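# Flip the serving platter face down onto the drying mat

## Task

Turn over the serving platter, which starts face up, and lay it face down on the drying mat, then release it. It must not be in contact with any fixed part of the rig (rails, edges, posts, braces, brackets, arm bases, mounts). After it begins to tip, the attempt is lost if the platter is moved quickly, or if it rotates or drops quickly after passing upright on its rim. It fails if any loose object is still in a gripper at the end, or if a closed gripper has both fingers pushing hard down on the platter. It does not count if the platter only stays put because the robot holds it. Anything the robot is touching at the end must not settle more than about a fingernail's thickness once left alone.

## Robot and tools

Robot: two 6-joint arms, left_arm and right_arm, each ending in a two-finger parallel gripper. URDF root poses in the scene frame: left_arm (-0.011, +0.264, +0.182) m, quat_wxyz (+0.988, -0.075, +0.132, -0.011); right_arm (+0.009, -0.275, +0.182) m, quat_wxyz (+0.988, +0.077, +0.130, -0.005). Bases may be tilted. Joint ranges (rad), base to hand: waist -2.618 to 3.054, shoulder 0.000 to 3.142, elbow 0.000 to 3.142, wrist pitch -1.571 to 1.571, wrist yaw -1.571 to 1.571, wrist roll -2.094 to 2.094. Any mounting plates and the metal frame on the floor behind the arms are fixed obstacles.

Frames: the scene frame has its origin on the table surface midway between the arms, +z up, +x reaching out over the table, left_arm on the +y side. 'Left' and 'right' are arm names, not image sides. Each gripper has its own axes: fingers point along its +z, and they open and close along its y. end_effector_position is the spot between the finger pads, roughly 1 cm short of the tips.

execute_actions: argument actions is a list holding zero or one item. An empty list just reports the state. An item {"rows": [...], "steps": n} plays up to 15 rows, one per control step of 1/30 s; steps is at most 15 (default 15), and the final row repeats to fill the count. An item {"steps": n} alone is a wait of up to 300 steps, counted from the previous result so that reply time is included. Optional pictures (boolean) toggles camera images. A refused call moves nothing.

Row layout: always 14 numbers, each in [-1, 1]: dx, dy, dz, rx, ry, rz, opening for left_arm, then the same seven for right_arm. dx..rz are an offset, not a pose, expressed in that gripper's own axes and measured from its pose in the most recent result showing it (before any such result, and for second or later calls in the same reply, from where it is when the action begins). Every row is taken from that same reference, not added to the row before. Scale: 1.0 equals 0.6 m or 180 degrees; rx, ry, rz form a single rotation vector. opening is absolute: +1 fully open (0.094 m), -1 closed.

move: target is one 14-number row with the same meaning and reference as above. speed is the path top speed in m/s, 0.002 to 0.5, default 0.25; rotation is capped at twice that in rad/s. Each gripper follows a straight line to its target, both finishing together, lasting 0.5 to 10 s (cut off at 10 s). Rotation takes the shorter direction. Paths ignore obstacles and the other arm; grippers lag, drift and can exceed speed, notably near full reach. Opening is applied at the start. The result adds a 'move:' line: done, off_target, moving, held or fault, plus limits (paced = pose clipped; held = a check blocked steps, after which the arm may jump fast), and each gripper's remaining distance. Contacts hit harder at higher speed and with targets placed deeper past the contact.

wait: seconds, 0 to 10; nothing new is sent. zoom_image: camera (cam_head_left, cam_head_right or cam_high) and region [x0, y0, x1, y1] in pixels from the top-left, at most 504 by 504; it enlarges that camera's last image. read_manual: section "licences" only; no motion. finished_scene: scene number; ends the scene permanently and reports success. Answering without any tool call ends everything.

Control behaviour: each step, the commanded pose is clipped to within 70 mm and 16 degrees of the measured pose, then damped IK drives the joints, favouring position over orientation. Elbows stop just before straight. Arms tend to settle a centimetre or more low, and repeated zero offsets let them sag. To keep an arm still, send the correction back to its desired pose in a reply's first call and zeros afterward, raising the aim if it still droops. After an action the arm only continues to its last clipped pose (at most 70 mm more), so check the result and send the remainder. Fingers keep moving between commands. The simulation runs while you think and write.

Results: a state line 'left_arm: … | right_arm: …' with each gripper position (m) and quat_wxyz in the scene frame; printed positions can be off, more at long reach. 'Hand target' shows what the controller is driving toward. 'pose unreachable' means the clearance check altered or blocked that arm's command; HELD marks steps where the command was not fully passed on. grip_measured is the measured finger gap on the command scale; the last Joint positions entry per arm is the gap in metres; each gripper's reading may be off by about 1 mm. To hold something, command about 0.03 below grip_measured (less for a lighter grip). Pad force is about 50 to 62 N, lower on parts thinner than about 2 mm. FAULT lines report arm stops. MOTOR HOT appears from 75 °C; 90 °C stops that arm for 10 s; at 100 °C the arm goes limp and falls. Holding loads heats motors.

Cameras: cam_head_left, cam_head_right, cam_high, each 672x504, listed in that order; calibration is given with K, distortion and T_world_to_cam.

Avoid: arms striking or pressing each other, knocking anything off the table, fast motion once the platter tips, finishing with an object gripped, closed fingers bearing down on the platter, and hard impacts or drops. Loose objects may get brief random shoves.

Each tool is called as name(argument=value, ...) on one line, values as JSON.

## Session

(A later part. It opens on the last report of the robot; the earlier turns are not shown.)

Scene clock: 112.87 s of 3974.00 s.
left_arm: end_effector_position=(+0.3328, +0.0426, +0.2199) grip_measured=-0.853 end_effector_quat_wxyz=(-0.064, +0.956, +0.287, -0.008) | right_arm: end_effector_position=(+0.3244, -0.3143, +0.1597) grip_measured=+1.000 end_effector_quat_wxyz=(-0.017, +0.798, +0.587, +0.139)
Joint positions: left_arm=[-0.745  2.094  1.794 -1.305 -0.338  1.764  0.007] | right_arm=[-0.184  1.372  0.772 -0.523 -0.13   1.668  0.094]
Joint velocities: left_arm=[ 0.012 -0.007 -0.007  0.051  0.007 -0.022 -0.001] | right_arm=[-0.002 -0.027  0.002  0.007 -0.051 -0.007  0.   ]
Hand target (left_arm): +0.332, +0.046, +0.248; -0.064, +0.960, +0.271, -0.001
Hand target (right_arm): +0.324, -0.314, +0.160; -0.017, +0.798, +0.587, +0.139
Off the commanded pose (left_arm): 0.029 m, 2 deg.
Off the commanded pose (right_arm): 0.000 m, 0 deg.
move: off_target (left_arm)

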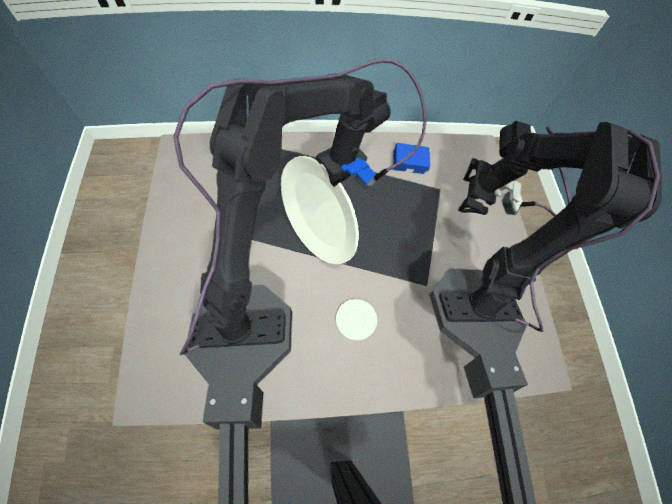

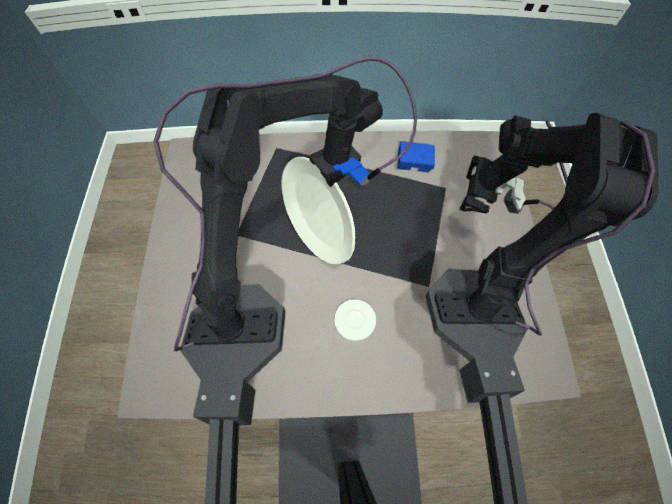

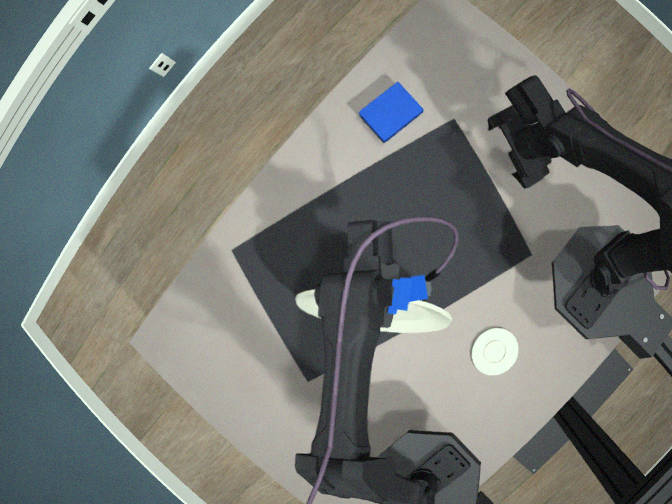

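move(target=[0.03,0.2,-0.08,-0.03,0,0,-1,0,0,0,0,0,0,1], speed=0.03)

move(target=[0,0,0.04,0,0,0,-1,0,0,0,0,0,0,1], speed=0.02)

Scene clock: 124.57 s of 3974.00 s.
left_arm: end_effector_position=(+0.4087, -0.0324, +0.2140) grip_measured=-0.832 end_effector_quat_wxyz=(-0.016, +0.957, +0.289, +0.010) | right_arm: end_effector_position=(+0.3244, -0.3143, +0.1597) grip_measured=+1.000 end_effector_quat_wxyz=(-0.017, +0.798, +0.587, +0.139)
Joint positions: left_arm=[-0.742  2.598  2.684 -1.583 -0.325  1.798  0.008] | right_arm=[-0.184  1.372  0.772 -0.523 -0.13   1.668  0.094]
Joint velocities: left_arm=[-0.007 -0.002  0.002 -0.022 -0.022 -0.037  0.001] | right_arm=[ 0.007  0.007 -0.002  0.007 -0.022  0.007  0.   ]
Hand target (left_arm): +0.415, -0.049, +0.254; +0.035, +0.957, +0.286, +0.038
Hand target (right_arm): +0.324, -0.314, +0.160; -0.017, +0.798, +0.587, +0.139
Off the commanded pose (left_arm): 0.044 m, 1 deg.
Off the commanded pose (right_arm): 0.000 m, 0 deg.
joint sent to its limit (left arm) — the command would take joint 4 (wrist pitch) past its lower limit, so that joint was sent only as far as its limit.
After step 90, 4.10 s passed at rest.
move: off_target (left_arm)

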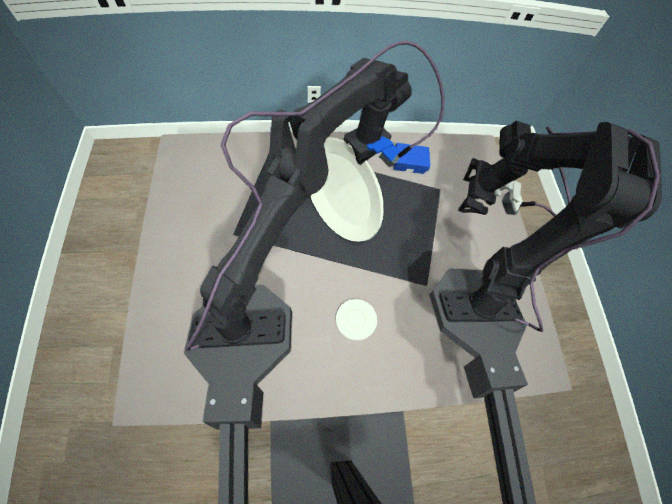

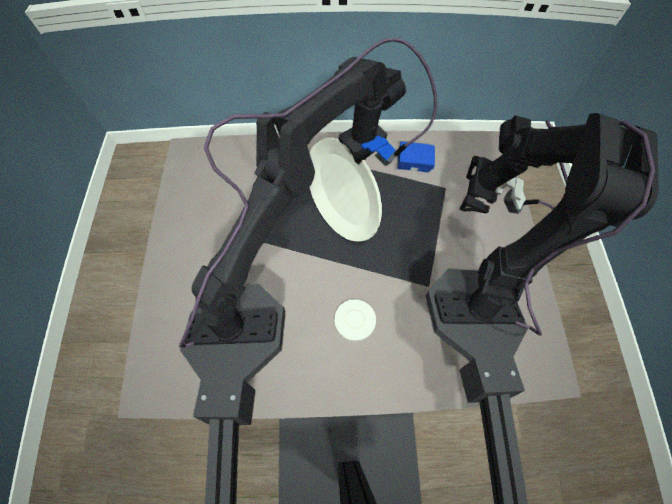

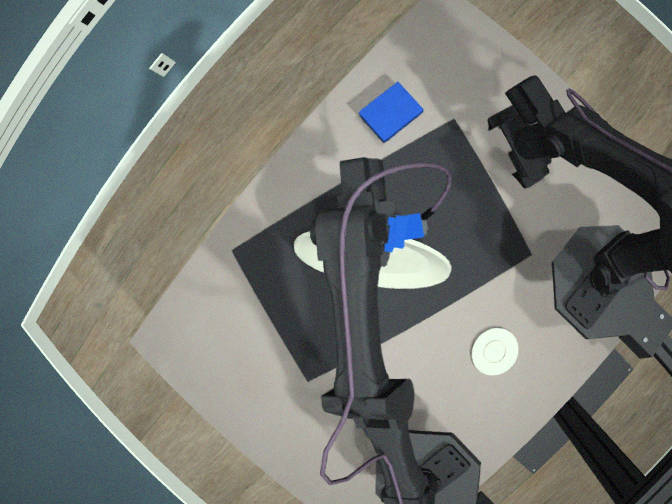

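Scene clock: 126.00 s of 3974.00 s.
left_arm: end_effector_position=(+0.4037, -0.0275, +0.2130) grip_measured=-0.838 end_effector_quat_wxyz=(-0.018, +0.959, +0.284, +0.009) | right_arm: end_effector_position=(+0.3244, -0.3143, +0.1597) grip_measured=+1.000 end_effector_quat_wxyz=(-0.017, +0.798, +0.587, +0.139)
Joint positions: left_arm=[-0.741  2.52   2.529 -1.51  -0.325  1.807  0.008] | right_arm=[-0.184  1.372  0.772 -0.523 -0.13   1.668  0.094]
Joint velocities: left_arm=[ 0.012 -0.027 -0.022 -0.081 -0.007 -0.125 -0.   ] | right_arm=[ 0.002 -0.002 -0.022 -0.007  0.037 -0.066  0.   ]
Hand target (left_arm): +0.408, -0.031, +0.191; -0.018, +0.957, +0.289, +0.009
Hand target (right_arm): +0.324, -0.314, +0.160; -0.017, +0.798, +0.587, +0.139
Off the commanded pose (left_arm): 0.024 m, 1 deg.
Off the commanded pose (right_arm): 0.000 m, 0 deg.
move: off_target (left_arm)

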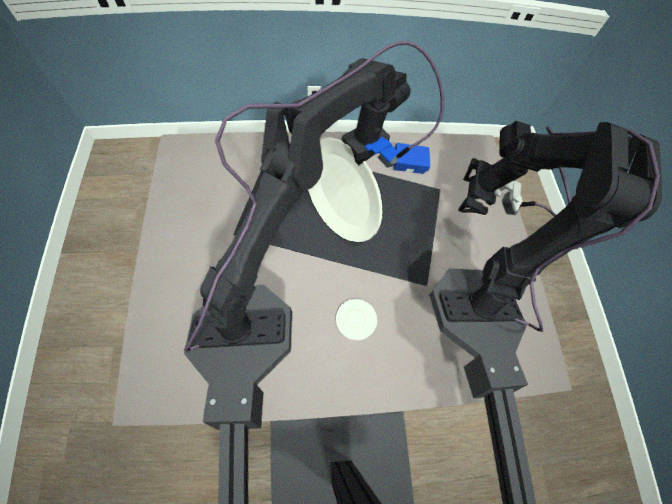

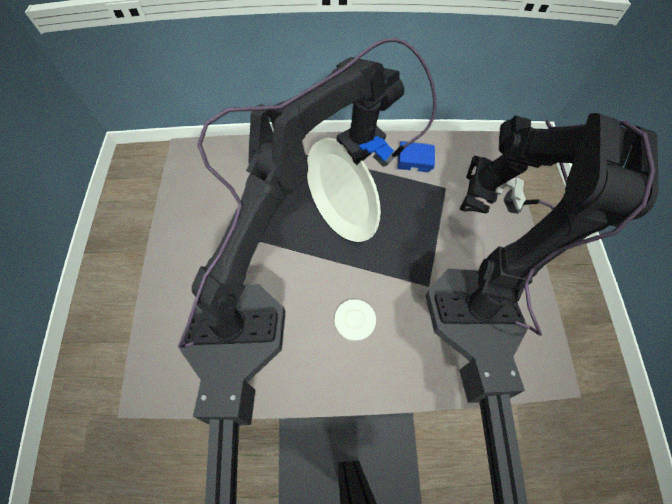

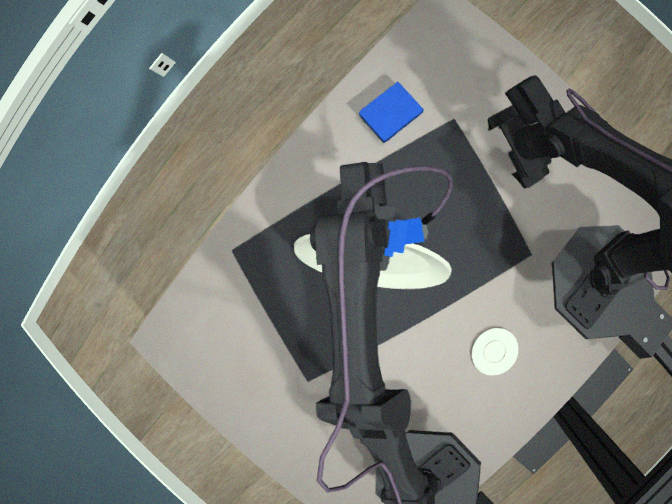

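move(target=[0.02,0.01,-0.07,-0.15,0,0,-1,0,0,0,0,0,0,1], speed=0.025)

Scene clock: 142.57 s of 3974.00 s.
left_arm: end_effector_position=(+0.3779, +0.0120, +0.2310) grip_measured=-0.843 end_effector_quat_wxyz=(+0.094, +0.960, +0.263, +0.032) | right_arm: end_effector_position=(+0.3244, -0.3143, +0.1597) grip_measured=+1.000 end_effector_quat_wxyz=(-0.017, +0.798, +0.587, +0.139)
Joint positions: left_arm=[-0.691  1.984  1.682 -0.965 -0.226  1.959  0.007] | right_arm=[-0.184  1.372  0.772 -0.523 -0.13   1.668  0.094]
Joint velocities: left_arm=[-0.012 -0.007 -0.032  0.022 -0.051  0.066  0.001] | right_arm=[-0.002 -0.007  0.002  0.037  0.051  0.007  0.   ]
Hand target (left_arm): +0.411, -0.022, +0.261; +0.199, +0.939, +0.272, +0.074
Hand target (right_arm): +0.324, -0.314, +0.160; -0.017, +0.798, +0.587, +0.139
Off the commanded pose (left_arm): 0.060 m, 14 deg.
Off the commanded pose (right_arm): 0.000 m, 0 deg.
After step 90, 3.93 s passed at rest.
move: off_target (left_arm)

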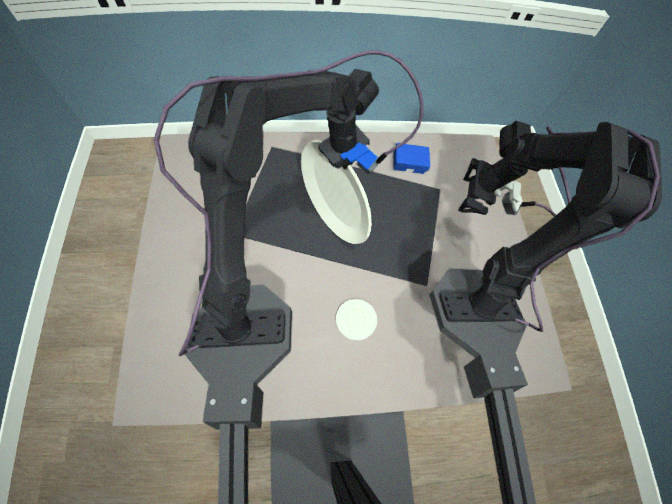

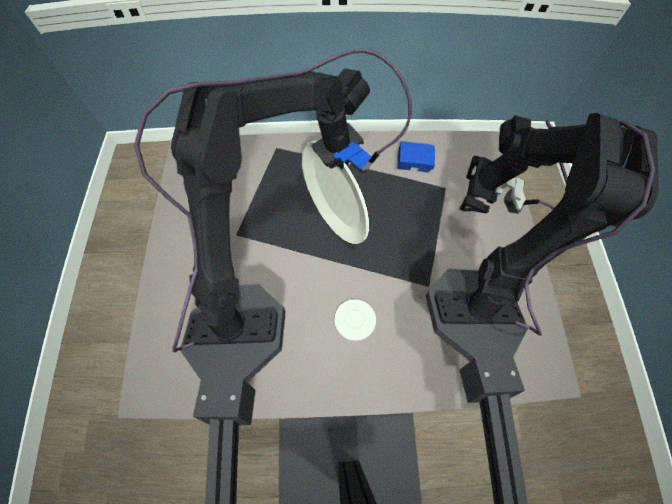

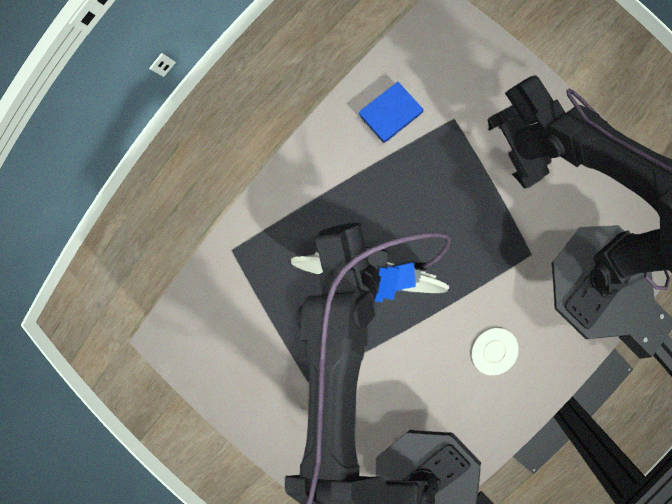

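move(target=[0.01,0.12,-0.03,-0.08,0,0,-1,0,0,0,0,0,0,1], speed=0.025)

Scene clock: 151.43 s of 3974.00 s.
left_arm: end_effector_position=(+0.3763, +0.0118, +0.2317) grip_measured=-0.847 end_effector_quat_wxyz=(+0.091, +0.964, +0.249, +0.026) | right_arm: end_effector_position=(+0.3244, -0.3143, +0.1597) grip_measured=+1.000 end_effector_quat_wxyz=(-0.017, +0.798, +0.587, +0.139)
Joint positions: left_arm=[-0.691  1.991  1.698 -0.987 -0.218  1.983  0.007] | right_arm=[-0.184  1.372  0.772 -0.523 -0.13   1.668  0.094]
Joint velocities: left_arm=[ 0.002  0.002 -0.012 -0.007  0.007 -0.007  0.   ] | right_arm=[ 0.012  0.007 -0.017 -0.022 -0.081  0.051  0.   ]
Hand target (left_arm): +0.411, -0.034, +0.272; +0.210, +0.942, +0.253, +0.064
Hand target (right_arm): +0.324, -0.314, +0.160; -0.017, +0.798, +0.587, +0.139
Off the commanded pose (left_arm): 0.075 m, 15 deg.
Off the commanded pose (right_arm): 0.000 m, 0 deg.
After step 90, 0.63 s passed at rest.
move: off_target (left_arm)

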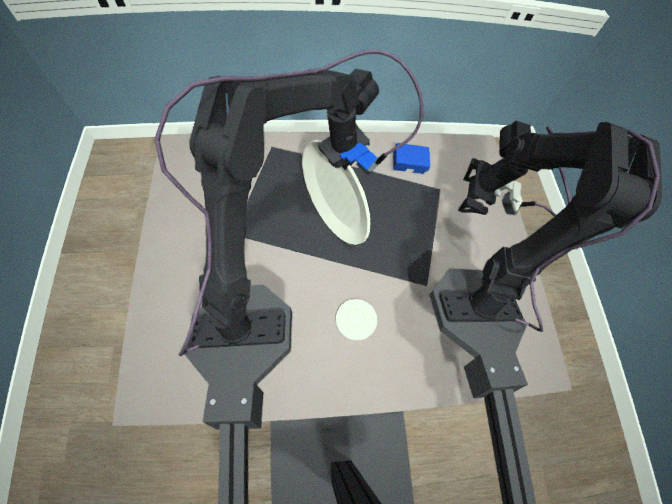

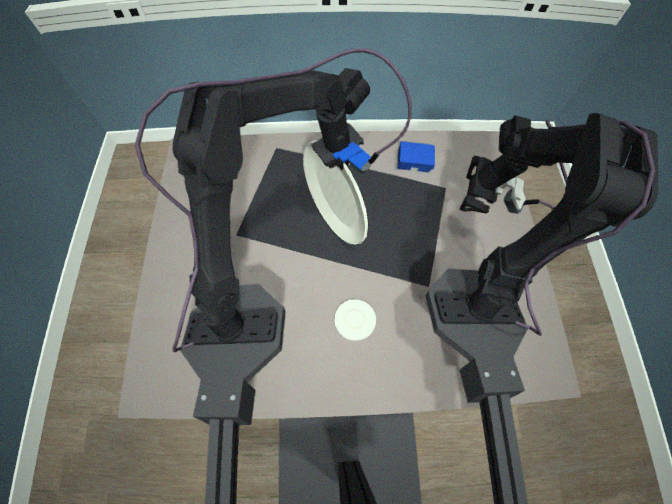

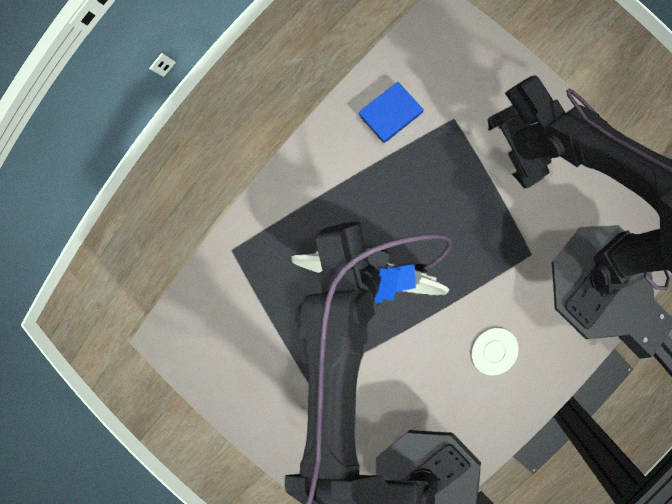

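move(target=[0,0.2,-0.02,0,0,0,-1,0,0,0,0,0,0,1], speed=0.03)

move(target=[0,0,0.05,0,0,0,-1,0,0,0,0,0,0,1], speed=0.02)

move(target=[0,-0.14,0.02,-0.13,0,0,-1,0,0,0,0,0,0,1], speed=0.02)

Scene clock: 164.13 s of 3974.00 s.
left_arm: end_effector_position=(+0.4160, -0.0487, +0.2243) grip_measured=-0.839 end_effector_quat_wxyz=(+0.027, +0.970, +0.242, +0.008) | right_arm: end_effector_position=(+0.3244, -0.3143, +0.1597) grip_measured=+1.000 end_effector_quat_wxyz=(-0.017, +0.798, +0.587, +0.139)
Joint positions: left_arm=[-0.744  2.628  2.785 -1.581 -0.274  1.914  0.008] | right_arm=[-0.184  1.372  0.772 -0.523 -0.13   1.668  0.094]
Joint velocities: left_arm=[ 0.012 -0.007  0.012  0.066  0.051 -0.037 -0.   ] | right_arm=[-0.017 -0.002  0.017  0.022 -0.007 -0.007  0.   ]
Hand target (left_arm): +0.429, -0.083, +0.271; +0.119, +0.961, +0.247, +0.044
Hand target (right_arm): +0.324, -0.314, +0.160; -0.017, +0.798, +0.587, +0.139
Off the commanded pose (left_arm): 0.061 m, 8 deg.
Off the commanded pose (right_arm): 0.000 m, 0 deg.
elbow stopped short (left arm): the move would have taken joint 3 (elbow) straighter than the controller allows; a more bent joint 3 avoids this.
After step 90, 5.47 s passed at rest.
move: off_target (left_arm)

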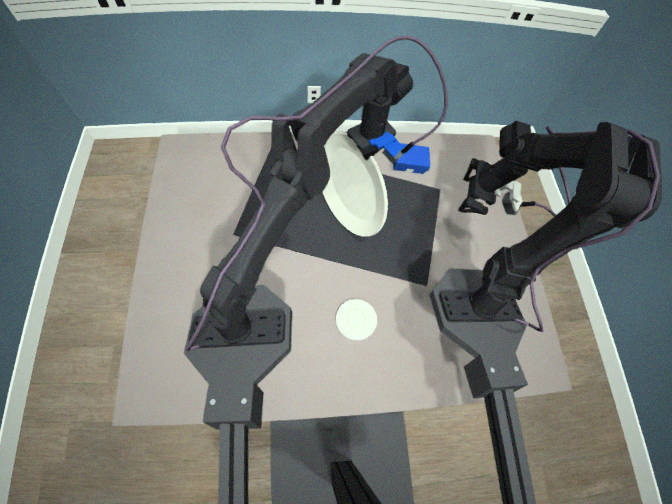

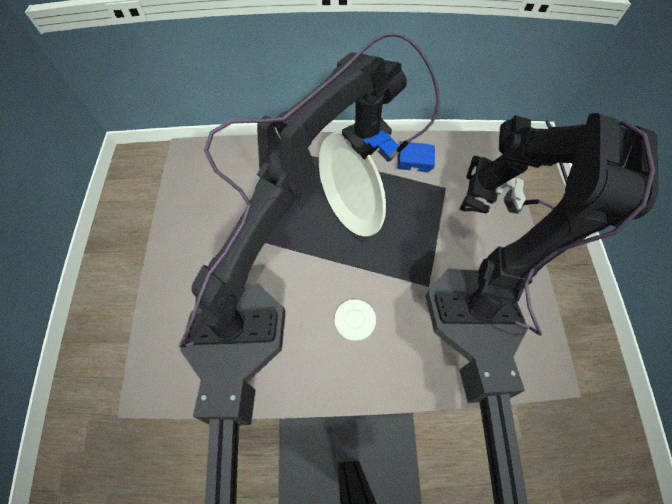

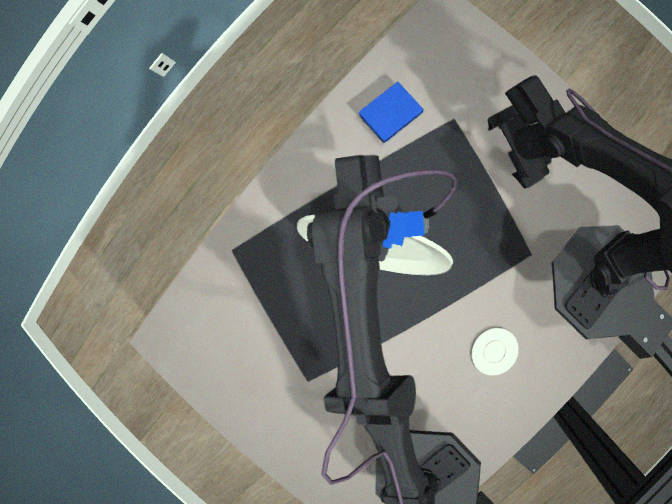

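Scene clock: 165.87 s of 3974.00 s.
left_arm: end_effector_position=(+0.4126, -0.0445, +0.2212) grip_measured=-0.842 end_effector_quat_wxyz=(+0.026, +0.970, +0.241, +0.010) | right_arm: end_effector_position=(+0.3244, -0.3143, +0.1597) grip_measured=+1.000 end_effector_quat_wxyz=(-0.017, +0.798, +0.587, +0.139)
Joint positions: left_arm=[-0.743  2.524  2.568 -1.466 -0.28   1.918  0.007] | right_arm=[-0.184  1.372  0.772 -0.523 -0.13   1.668  0.094]
Joint velocities: left_arm=[ 0.022  0.002 -0.042  0.037 -0.022  0.051  0.   ] | right_arm=[-0.012  0.012  0.002  0.037 -0.051 -0.051  0.   ]
Hand target (left_arm): +0.416, -0.049, +0.195; +0.025, +0.970, +0.243, +0.006
Hand target (right_arm): +0.324, -0.314, +0.160; -0.017, +0.798, +0.587, +0.139
Off the commanded pose (left_arm): 0.028 m, 0 deg.
Off the commanded pose (right_arm): 0.000 m, 0 deg.
move: off_target (left_arm)

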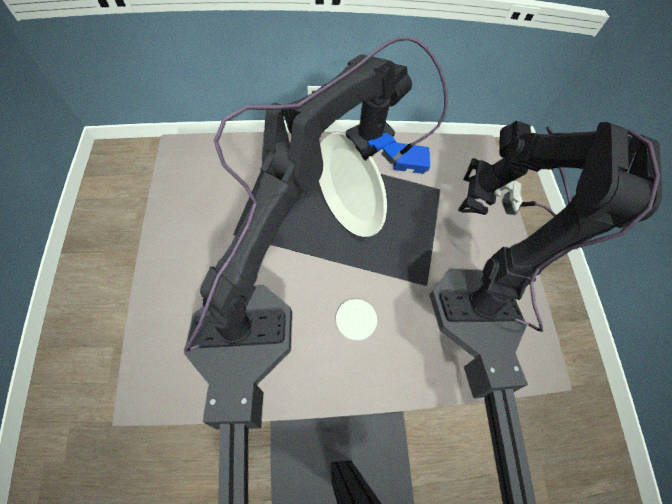

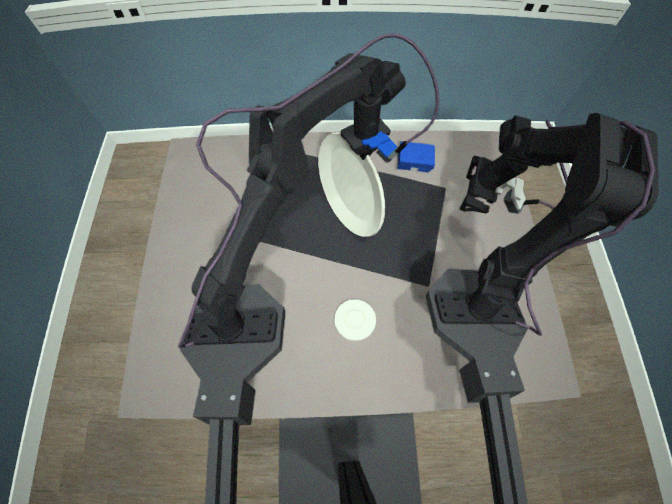

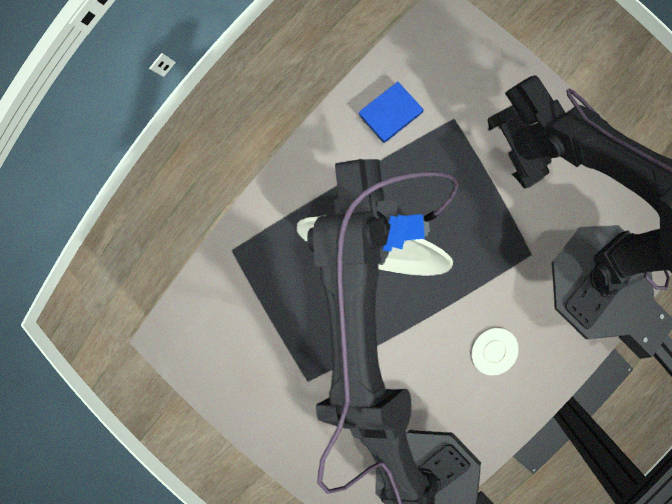

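Scene clock: 176.07 s of 3974.00 s.
left_arm: end_effector_position=(+0.3737, +0.0288, +0.2324) grip_measured=-0.834 end_effector_quat_wxyz=(+0.216, +0.942, +0.247, +0.065) | right_arm: end_effector_position=(+0.3244, -0.3143, +0.1597) grip_measured=+1.000 end_effector_quat_wxyz=(-0.017, +0.798, +0.587, +0.139)
Joint positions: left_arm=[-0.609  1.736  1.286 -0.574 -0.076  2.089  0.008] | right_arm=[-0.184  1.372  0.772 -0.523 -0.13   1.668  0.094]
Joint velocities: left_arm=[-0.012 -0.012 -0.017 -0.007  0.022  0.007  0.002] | right_arm=[ 0.002  0.002  0.017 -0.007  0.066 -0.022  0.   ]
Hand target (left_arm): +0.371, +0.028, +0.204; +0.212, +0.943, +0.248, +0.058
Hand target (right_arm): +0.324, -0.314, +0.160; -0.017, +0.798, +0.587, +0.139
Off the commanded pose (left_arm): 0.028 m, 2 deg.
Off the commanded pose (right_arm): 0.000 m, 0 deg.
joint sent to its limit (left arm) — the command would take joint 6 (wrist roll) past its upper limit, so that joint was sent only as far as its limit.
move: off_target (left_arm; path cut at 10 s)

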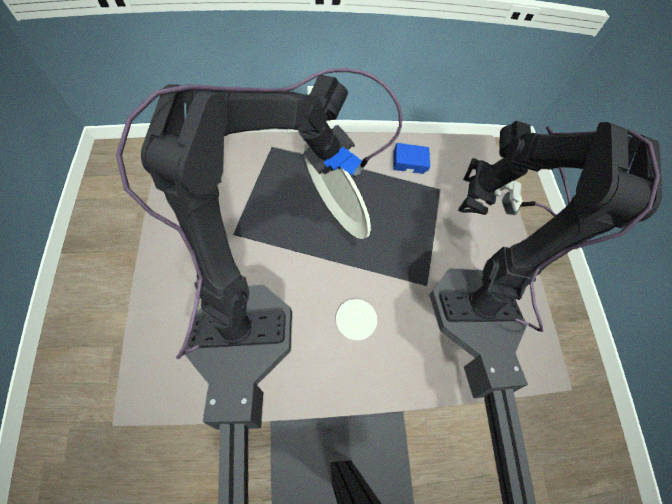

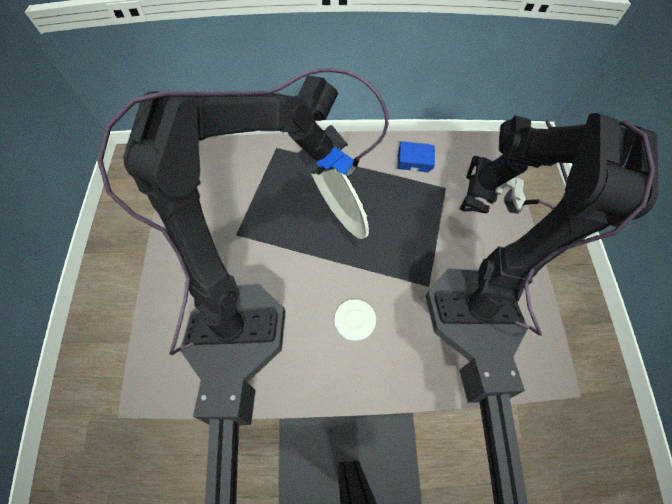

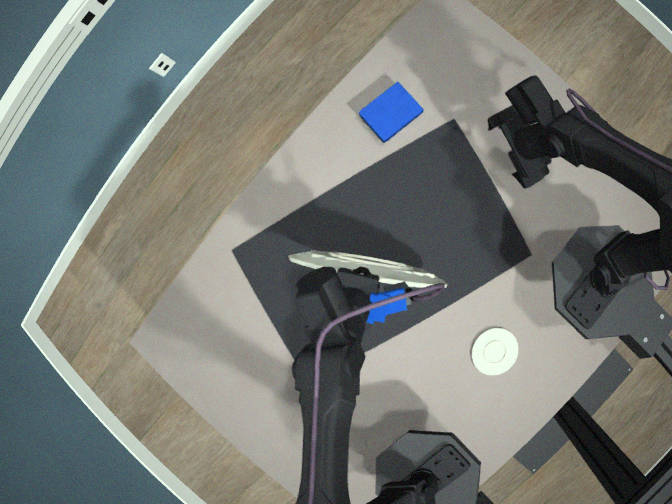

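move(target=[0,-0.125,0.045,-0.13,0,0,-1,0,0,0,0,0,0,1], speed=0.022)

move(target=[0.02,-0.12,0.03,-0.1,0,0,-1,0,0,0,0,0,0,1], speed=0.022)

Scene clock: 191.50 s of 3974.00 s.
left_arm: end_effector_position=(+0.3762, +0.0749, +0.2235) grip_measured=-0.673 end_effector_quat_wxyz=(+0.455, +0.828, +0.283, +0.166) | right_arm: end_effector_position=(+0.3244, -0.3143, +0.1597) grip_measured=+1.000 end_effector_quat_wxyz=(-0.017, +0.798, +0.587, +0.139)
Joint positions: left_arm=[-0.352  1.506  0.622  0.376  0.305  2.097  0.015] | right_arm=[-0.184  1.372  0.772 -0.523 -0.13   1.668  0.094]
Joint velocities: left_arm=[ 0.007  0.007 -0.022  0.037  0.037  0.007 -0.   ] | right_arm=[-0.007 -0.002  0.012 -0.051  0.051  0.007  0.   ]
Hand target (left_arm): +0.344, +0.077, +0.178; +0.414, +0.854, +0.296, +0.110
Hand target (right_arm): +0.324, -0.314, +0.160; -0.017, +0.798, +0.587, +0.139
Off the commanded pose (left_arm): 0.056 m, 12 deg.
Off the commanded pose (right_arm): 0.000 m, 0 deg.
joint sent to its limit (left arm) — the command would take joint 6 (wrist roll) past its upper limit, so that joint was sent only as far as its limit.
After step 90, 2.97 s passed at rest.
move: off_target (left_arm)

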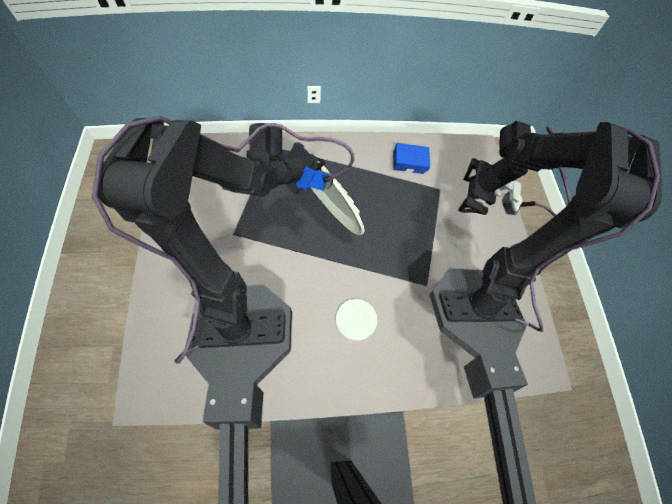

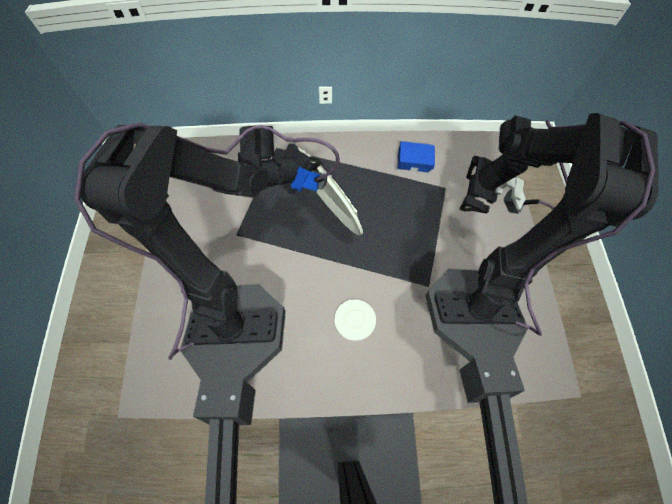

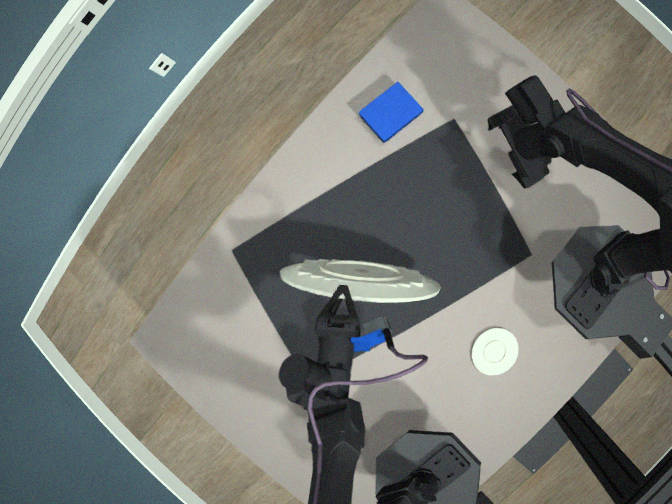

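Scene clock: 198.93 s of 3974.00 s.
left_arm: end_effector_position=(+0.4194, +0.1449, +0.2016) grip_measured=-0.759 end_effector_quat_wxyz=(+0.547, +0.704, +0.264, +0.369) | right_arm: end_effector_position=(+0.3244, -0.3143, +0.1597) grip_measured=+1.000 end_effector_quat_wxyz=(-0.017, +0.798, +0.587, +0.139)
Joint positions: left_arm=[-0.088  2.013  0.457  1.561  0.49   2.078  0.011] | right_arm=[-0.184  1.372  0.772 -0.523 -0.13   1.668  0.094]
Joint velocities: left_arm=[-0.017  0.007  0.017  0.037 -0.007  0.051  0.001] | right_arm=[-0.002 -0.002 -0.007 -0.007  0.022  0.022  0.   ]
Hand target (left_arm): +0.370, +0.106, +0.161; +0.573, +0.739, +0.262, +0.239
Hand target (right_arm): +0.324, -0.314, +0.160; -0.017, +0.798, +0.587, +0.139
Off the commanded pose (left_arm): 0.081 m, 20 deg; orientation clipped at the last step of the last action.
Off the commanded pose (right_arm): 0.000 m, 0 deg.
move: off_target (left_arm); limits=paced

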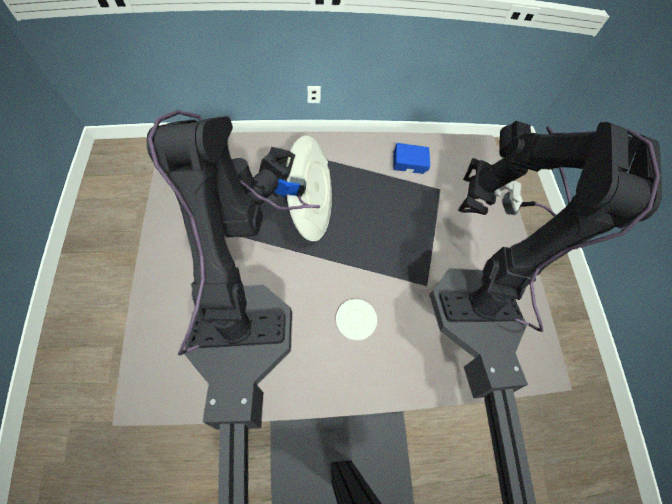

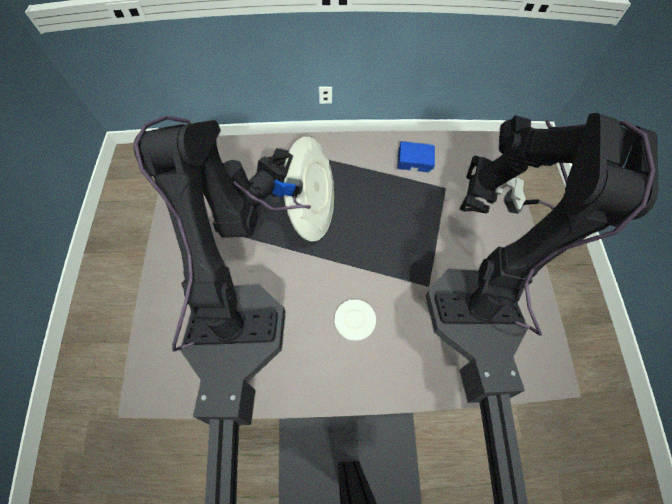

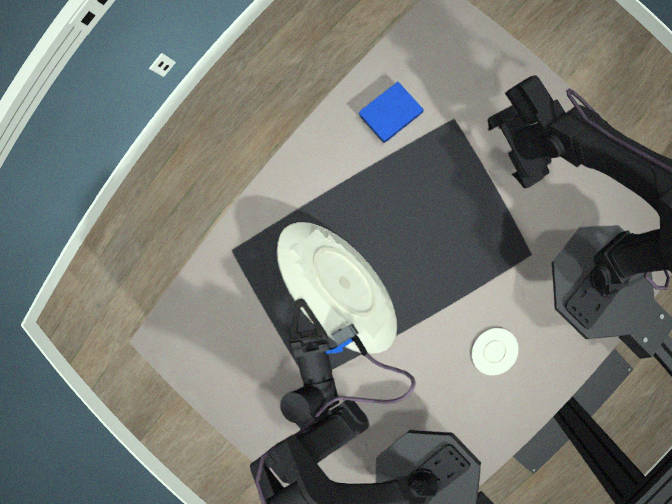

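move(target=[-0.165,-0.08,0.015,0.07,0,0,-0.8,0,0,0,0,0,0,1], speed=0.015)

Scene clock: 215.87 s of 3974.00 s.
left_arm: end_effector_position=(+0.4177, +0.1293, +0.2073) grip_measured=-0.753 end_effector_quat_wxyz=(+0.477, +0.697, +0.330, +0.423) | right_arm: end_effector_position=(+0.3244, -0.3143, +0.1597) grip_measured=+1.000 end_effector_quat_wxyz=(-0.017, +0.798, +0.587, +0.139)
Joint positions: left_arm=[-0.295  1.977  0.414  1.564  0.063  2.093  0.012] | right_arm=[-0.184  1.372  0.772 -0.523 -0.13   1.668  0.094]
Joint velocities: left_arm=[ 0.002 -0.046 -0.007 -0.022  0.022 -0.037  0.   ] | right_arm=[-0.017  0.002  0.002 -0.007 -0.037 -0.037  0.   ]
Hand target (left_arm): +0.371, +0.092, +0.151; +0.468, +0.759, +0.307, +0.334
Hand target (right_arm): +0.324, -0.314, +0.160; -0.017, +0.798, +0.587, +0.139
Off the commanded pose (left_arm): 0.105 m, 13 deg; position clipped at the last step of the last action.
Off the commanded pose (right_arm): 0.000 m, 0 deg.
joint sent to its limit (left arm) — the command would take joint 6 (wrist roll) past its upper limit, so that joint was sent only as far as its limit.
After step 90, 6.33 s passed at rest.
move: off_target (left_arm); limits=paced

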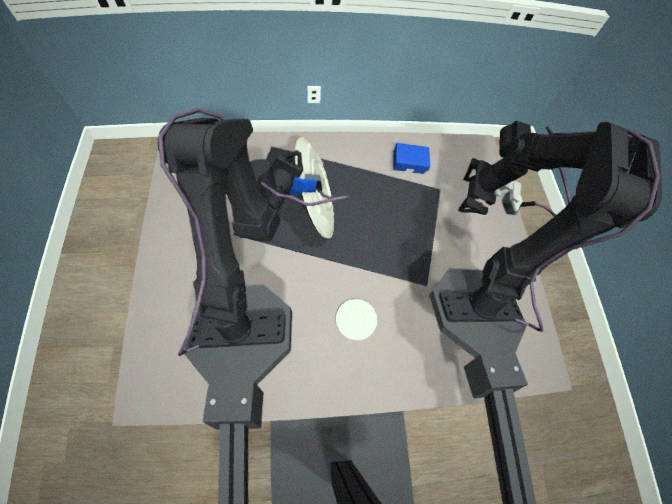

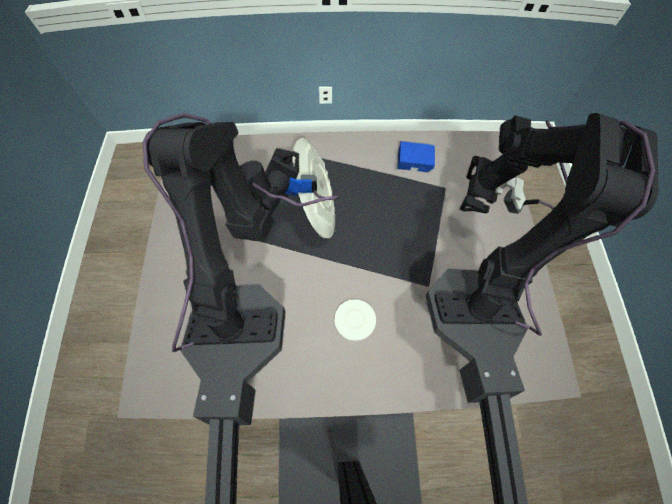

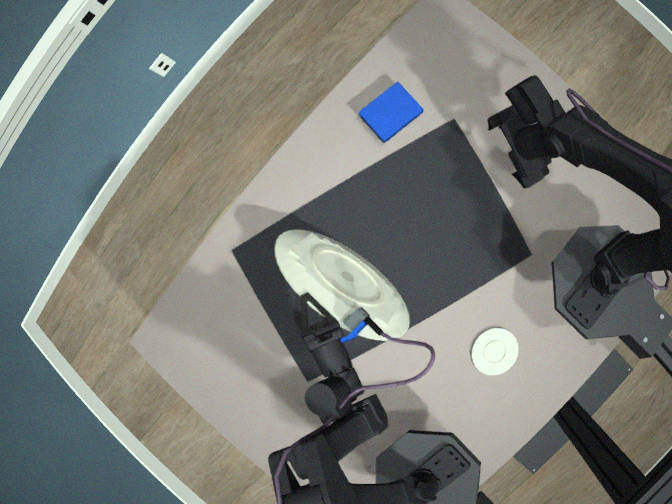

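move(target=[-0.1,-0.055,0.03,0.1,0,-0.06,-0.8,0,0,0,0,0,0,1], speed=0.015)

Scene clock: 235.33 s of 3974.00 s.
left_arm: end_effector_position=(+0.4154, +0.1374, +0.2044) grip_measured=-0.770 end_effector_quat_wxyz=(+0.405, +0.666, +0.447, +0.438) | right_arm: end_effector_position=(+0.3244, -0.3143, +0.1597) grip_measured=+1.000 end_effector_quat_wxyz=(-0.017, +0.798, +0.587, +0.139)
Joint positions: left_arm=[-0.443  1.919  0.423  1.445 -0.342  1.973  0.011] | right_arm=[-0.184  1.372  0.772 -0.523 -0.13   1.668  0.094]
Joint velocities: left_arm=[-0.002 -0.002  0.017 -0.007 -0.007  0.037  0.   ] | right_arm=[-0.002 -0.032 -0.017 -0.022 -0.022 -0.007  0.   ]
Hand target (left_arm): +0.399, +0.096, +0.170; +0.416, +0.719, +0.435, +0.348
Hand target (right_arm): +0.324, -0.314, +0.160; -0.017, +0.798, +0.587, +0.139
Off the commanded pose (left_arm): 0.074 m, 15 deg.
Off the commanded pose (right_arm): 0.000 m, 0 deg.
After step 90, 6.27 s passed at rest.
move: off_target (left_arm; path cut at 10 s)

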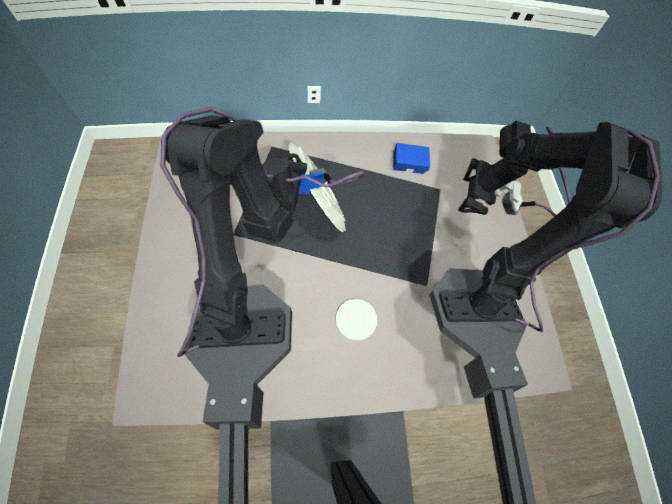

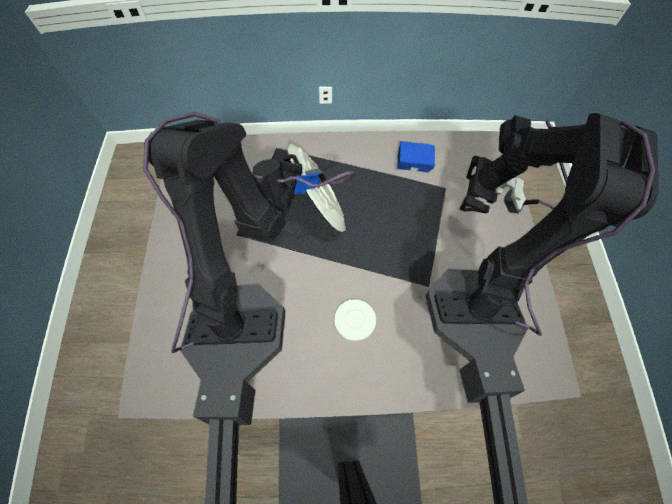

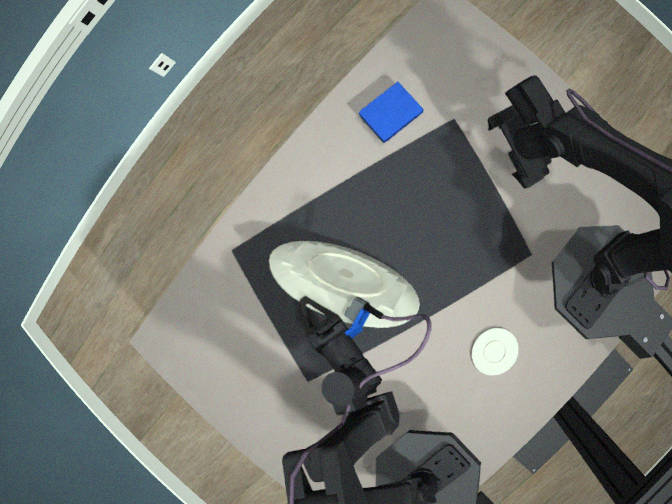

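move(target=[0.05,-0.1,-0.057,0,0,0,-0.82,0,0,0,0,0,0,1], speed=0.015)

Scene clock: 250.40 s of 3974.00 s.
left_arm: end_effector_position=(+0.3841, +0.1918, +0.1639) grip_measured=-0.815 end_effector_quat_wxyz=(+0.359, +0.690, +0.469, +0.418) | right_arm: end_effector_position=(+0.3244, -0.3143, +0.1597) grip_measured=+1.000 end_effector_quat_wxyz=(-0.017, +0.798, +0.587, +0.139)
Joint positions: left_arm=[-0.282  1.953  0.275  1.522 -0.238  1.975  0.009] | right_arm=[-0.184  1.372  0.772 -0.523 -0.13   1.668  0.094]
Joint velocities: left_arm=[-0.002 -0.022  0.012 -0.066 -0.022 -0.007  0.001] | right_arm=[-0.012 -0.007  0.022 -0.007  0.007 -0.066  0.   ]
Hand target (left_arm): +0.375, +0.187, +0.165; +0.378, +0.692, +0.463, +0.403
Hand target (right_arm): +0.324, -0.314, +0.160; -0.017, +0.798, +0.587, +0.139
Off the commanded pose (left_arm): 0.010 m, 7 deg.
Off the commanded pose (right_arm): 0.000 m, 0 deg.
joint sent to its limit (left arm) — the command would take joint 4 (wrist pitch) past its upper limit, so that joint was sent only as far as its limit.
After step 90, 6.83 s passed at rest.
move: off_target (left_arm)

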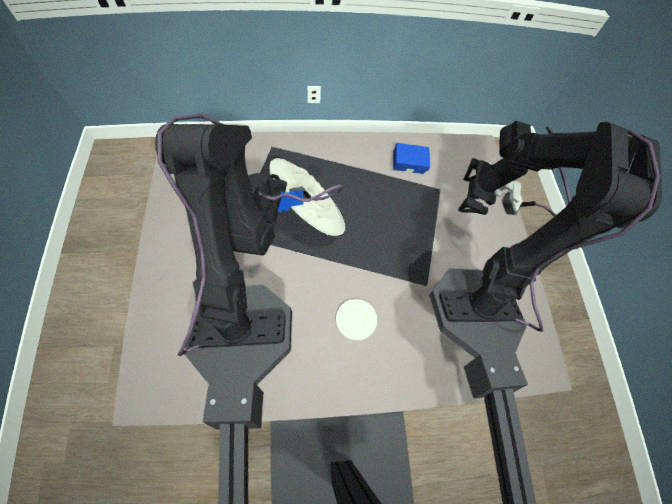

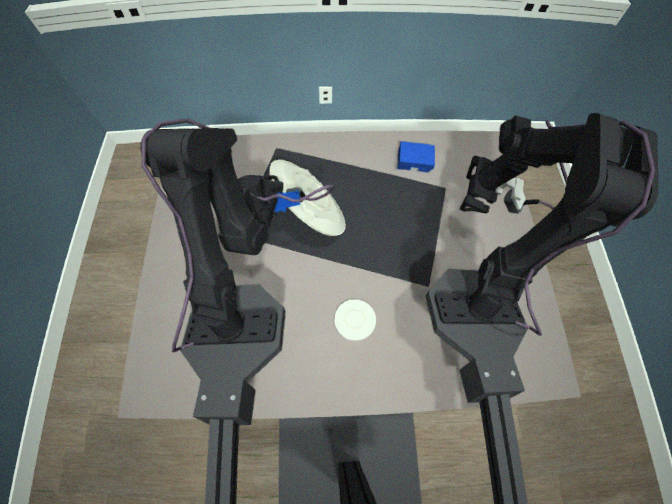

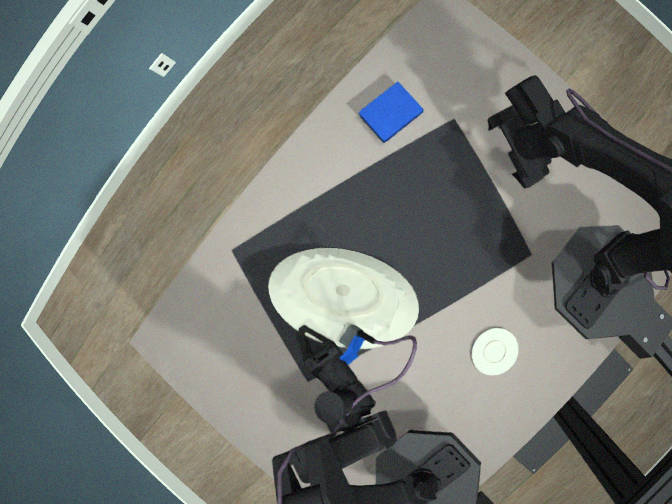

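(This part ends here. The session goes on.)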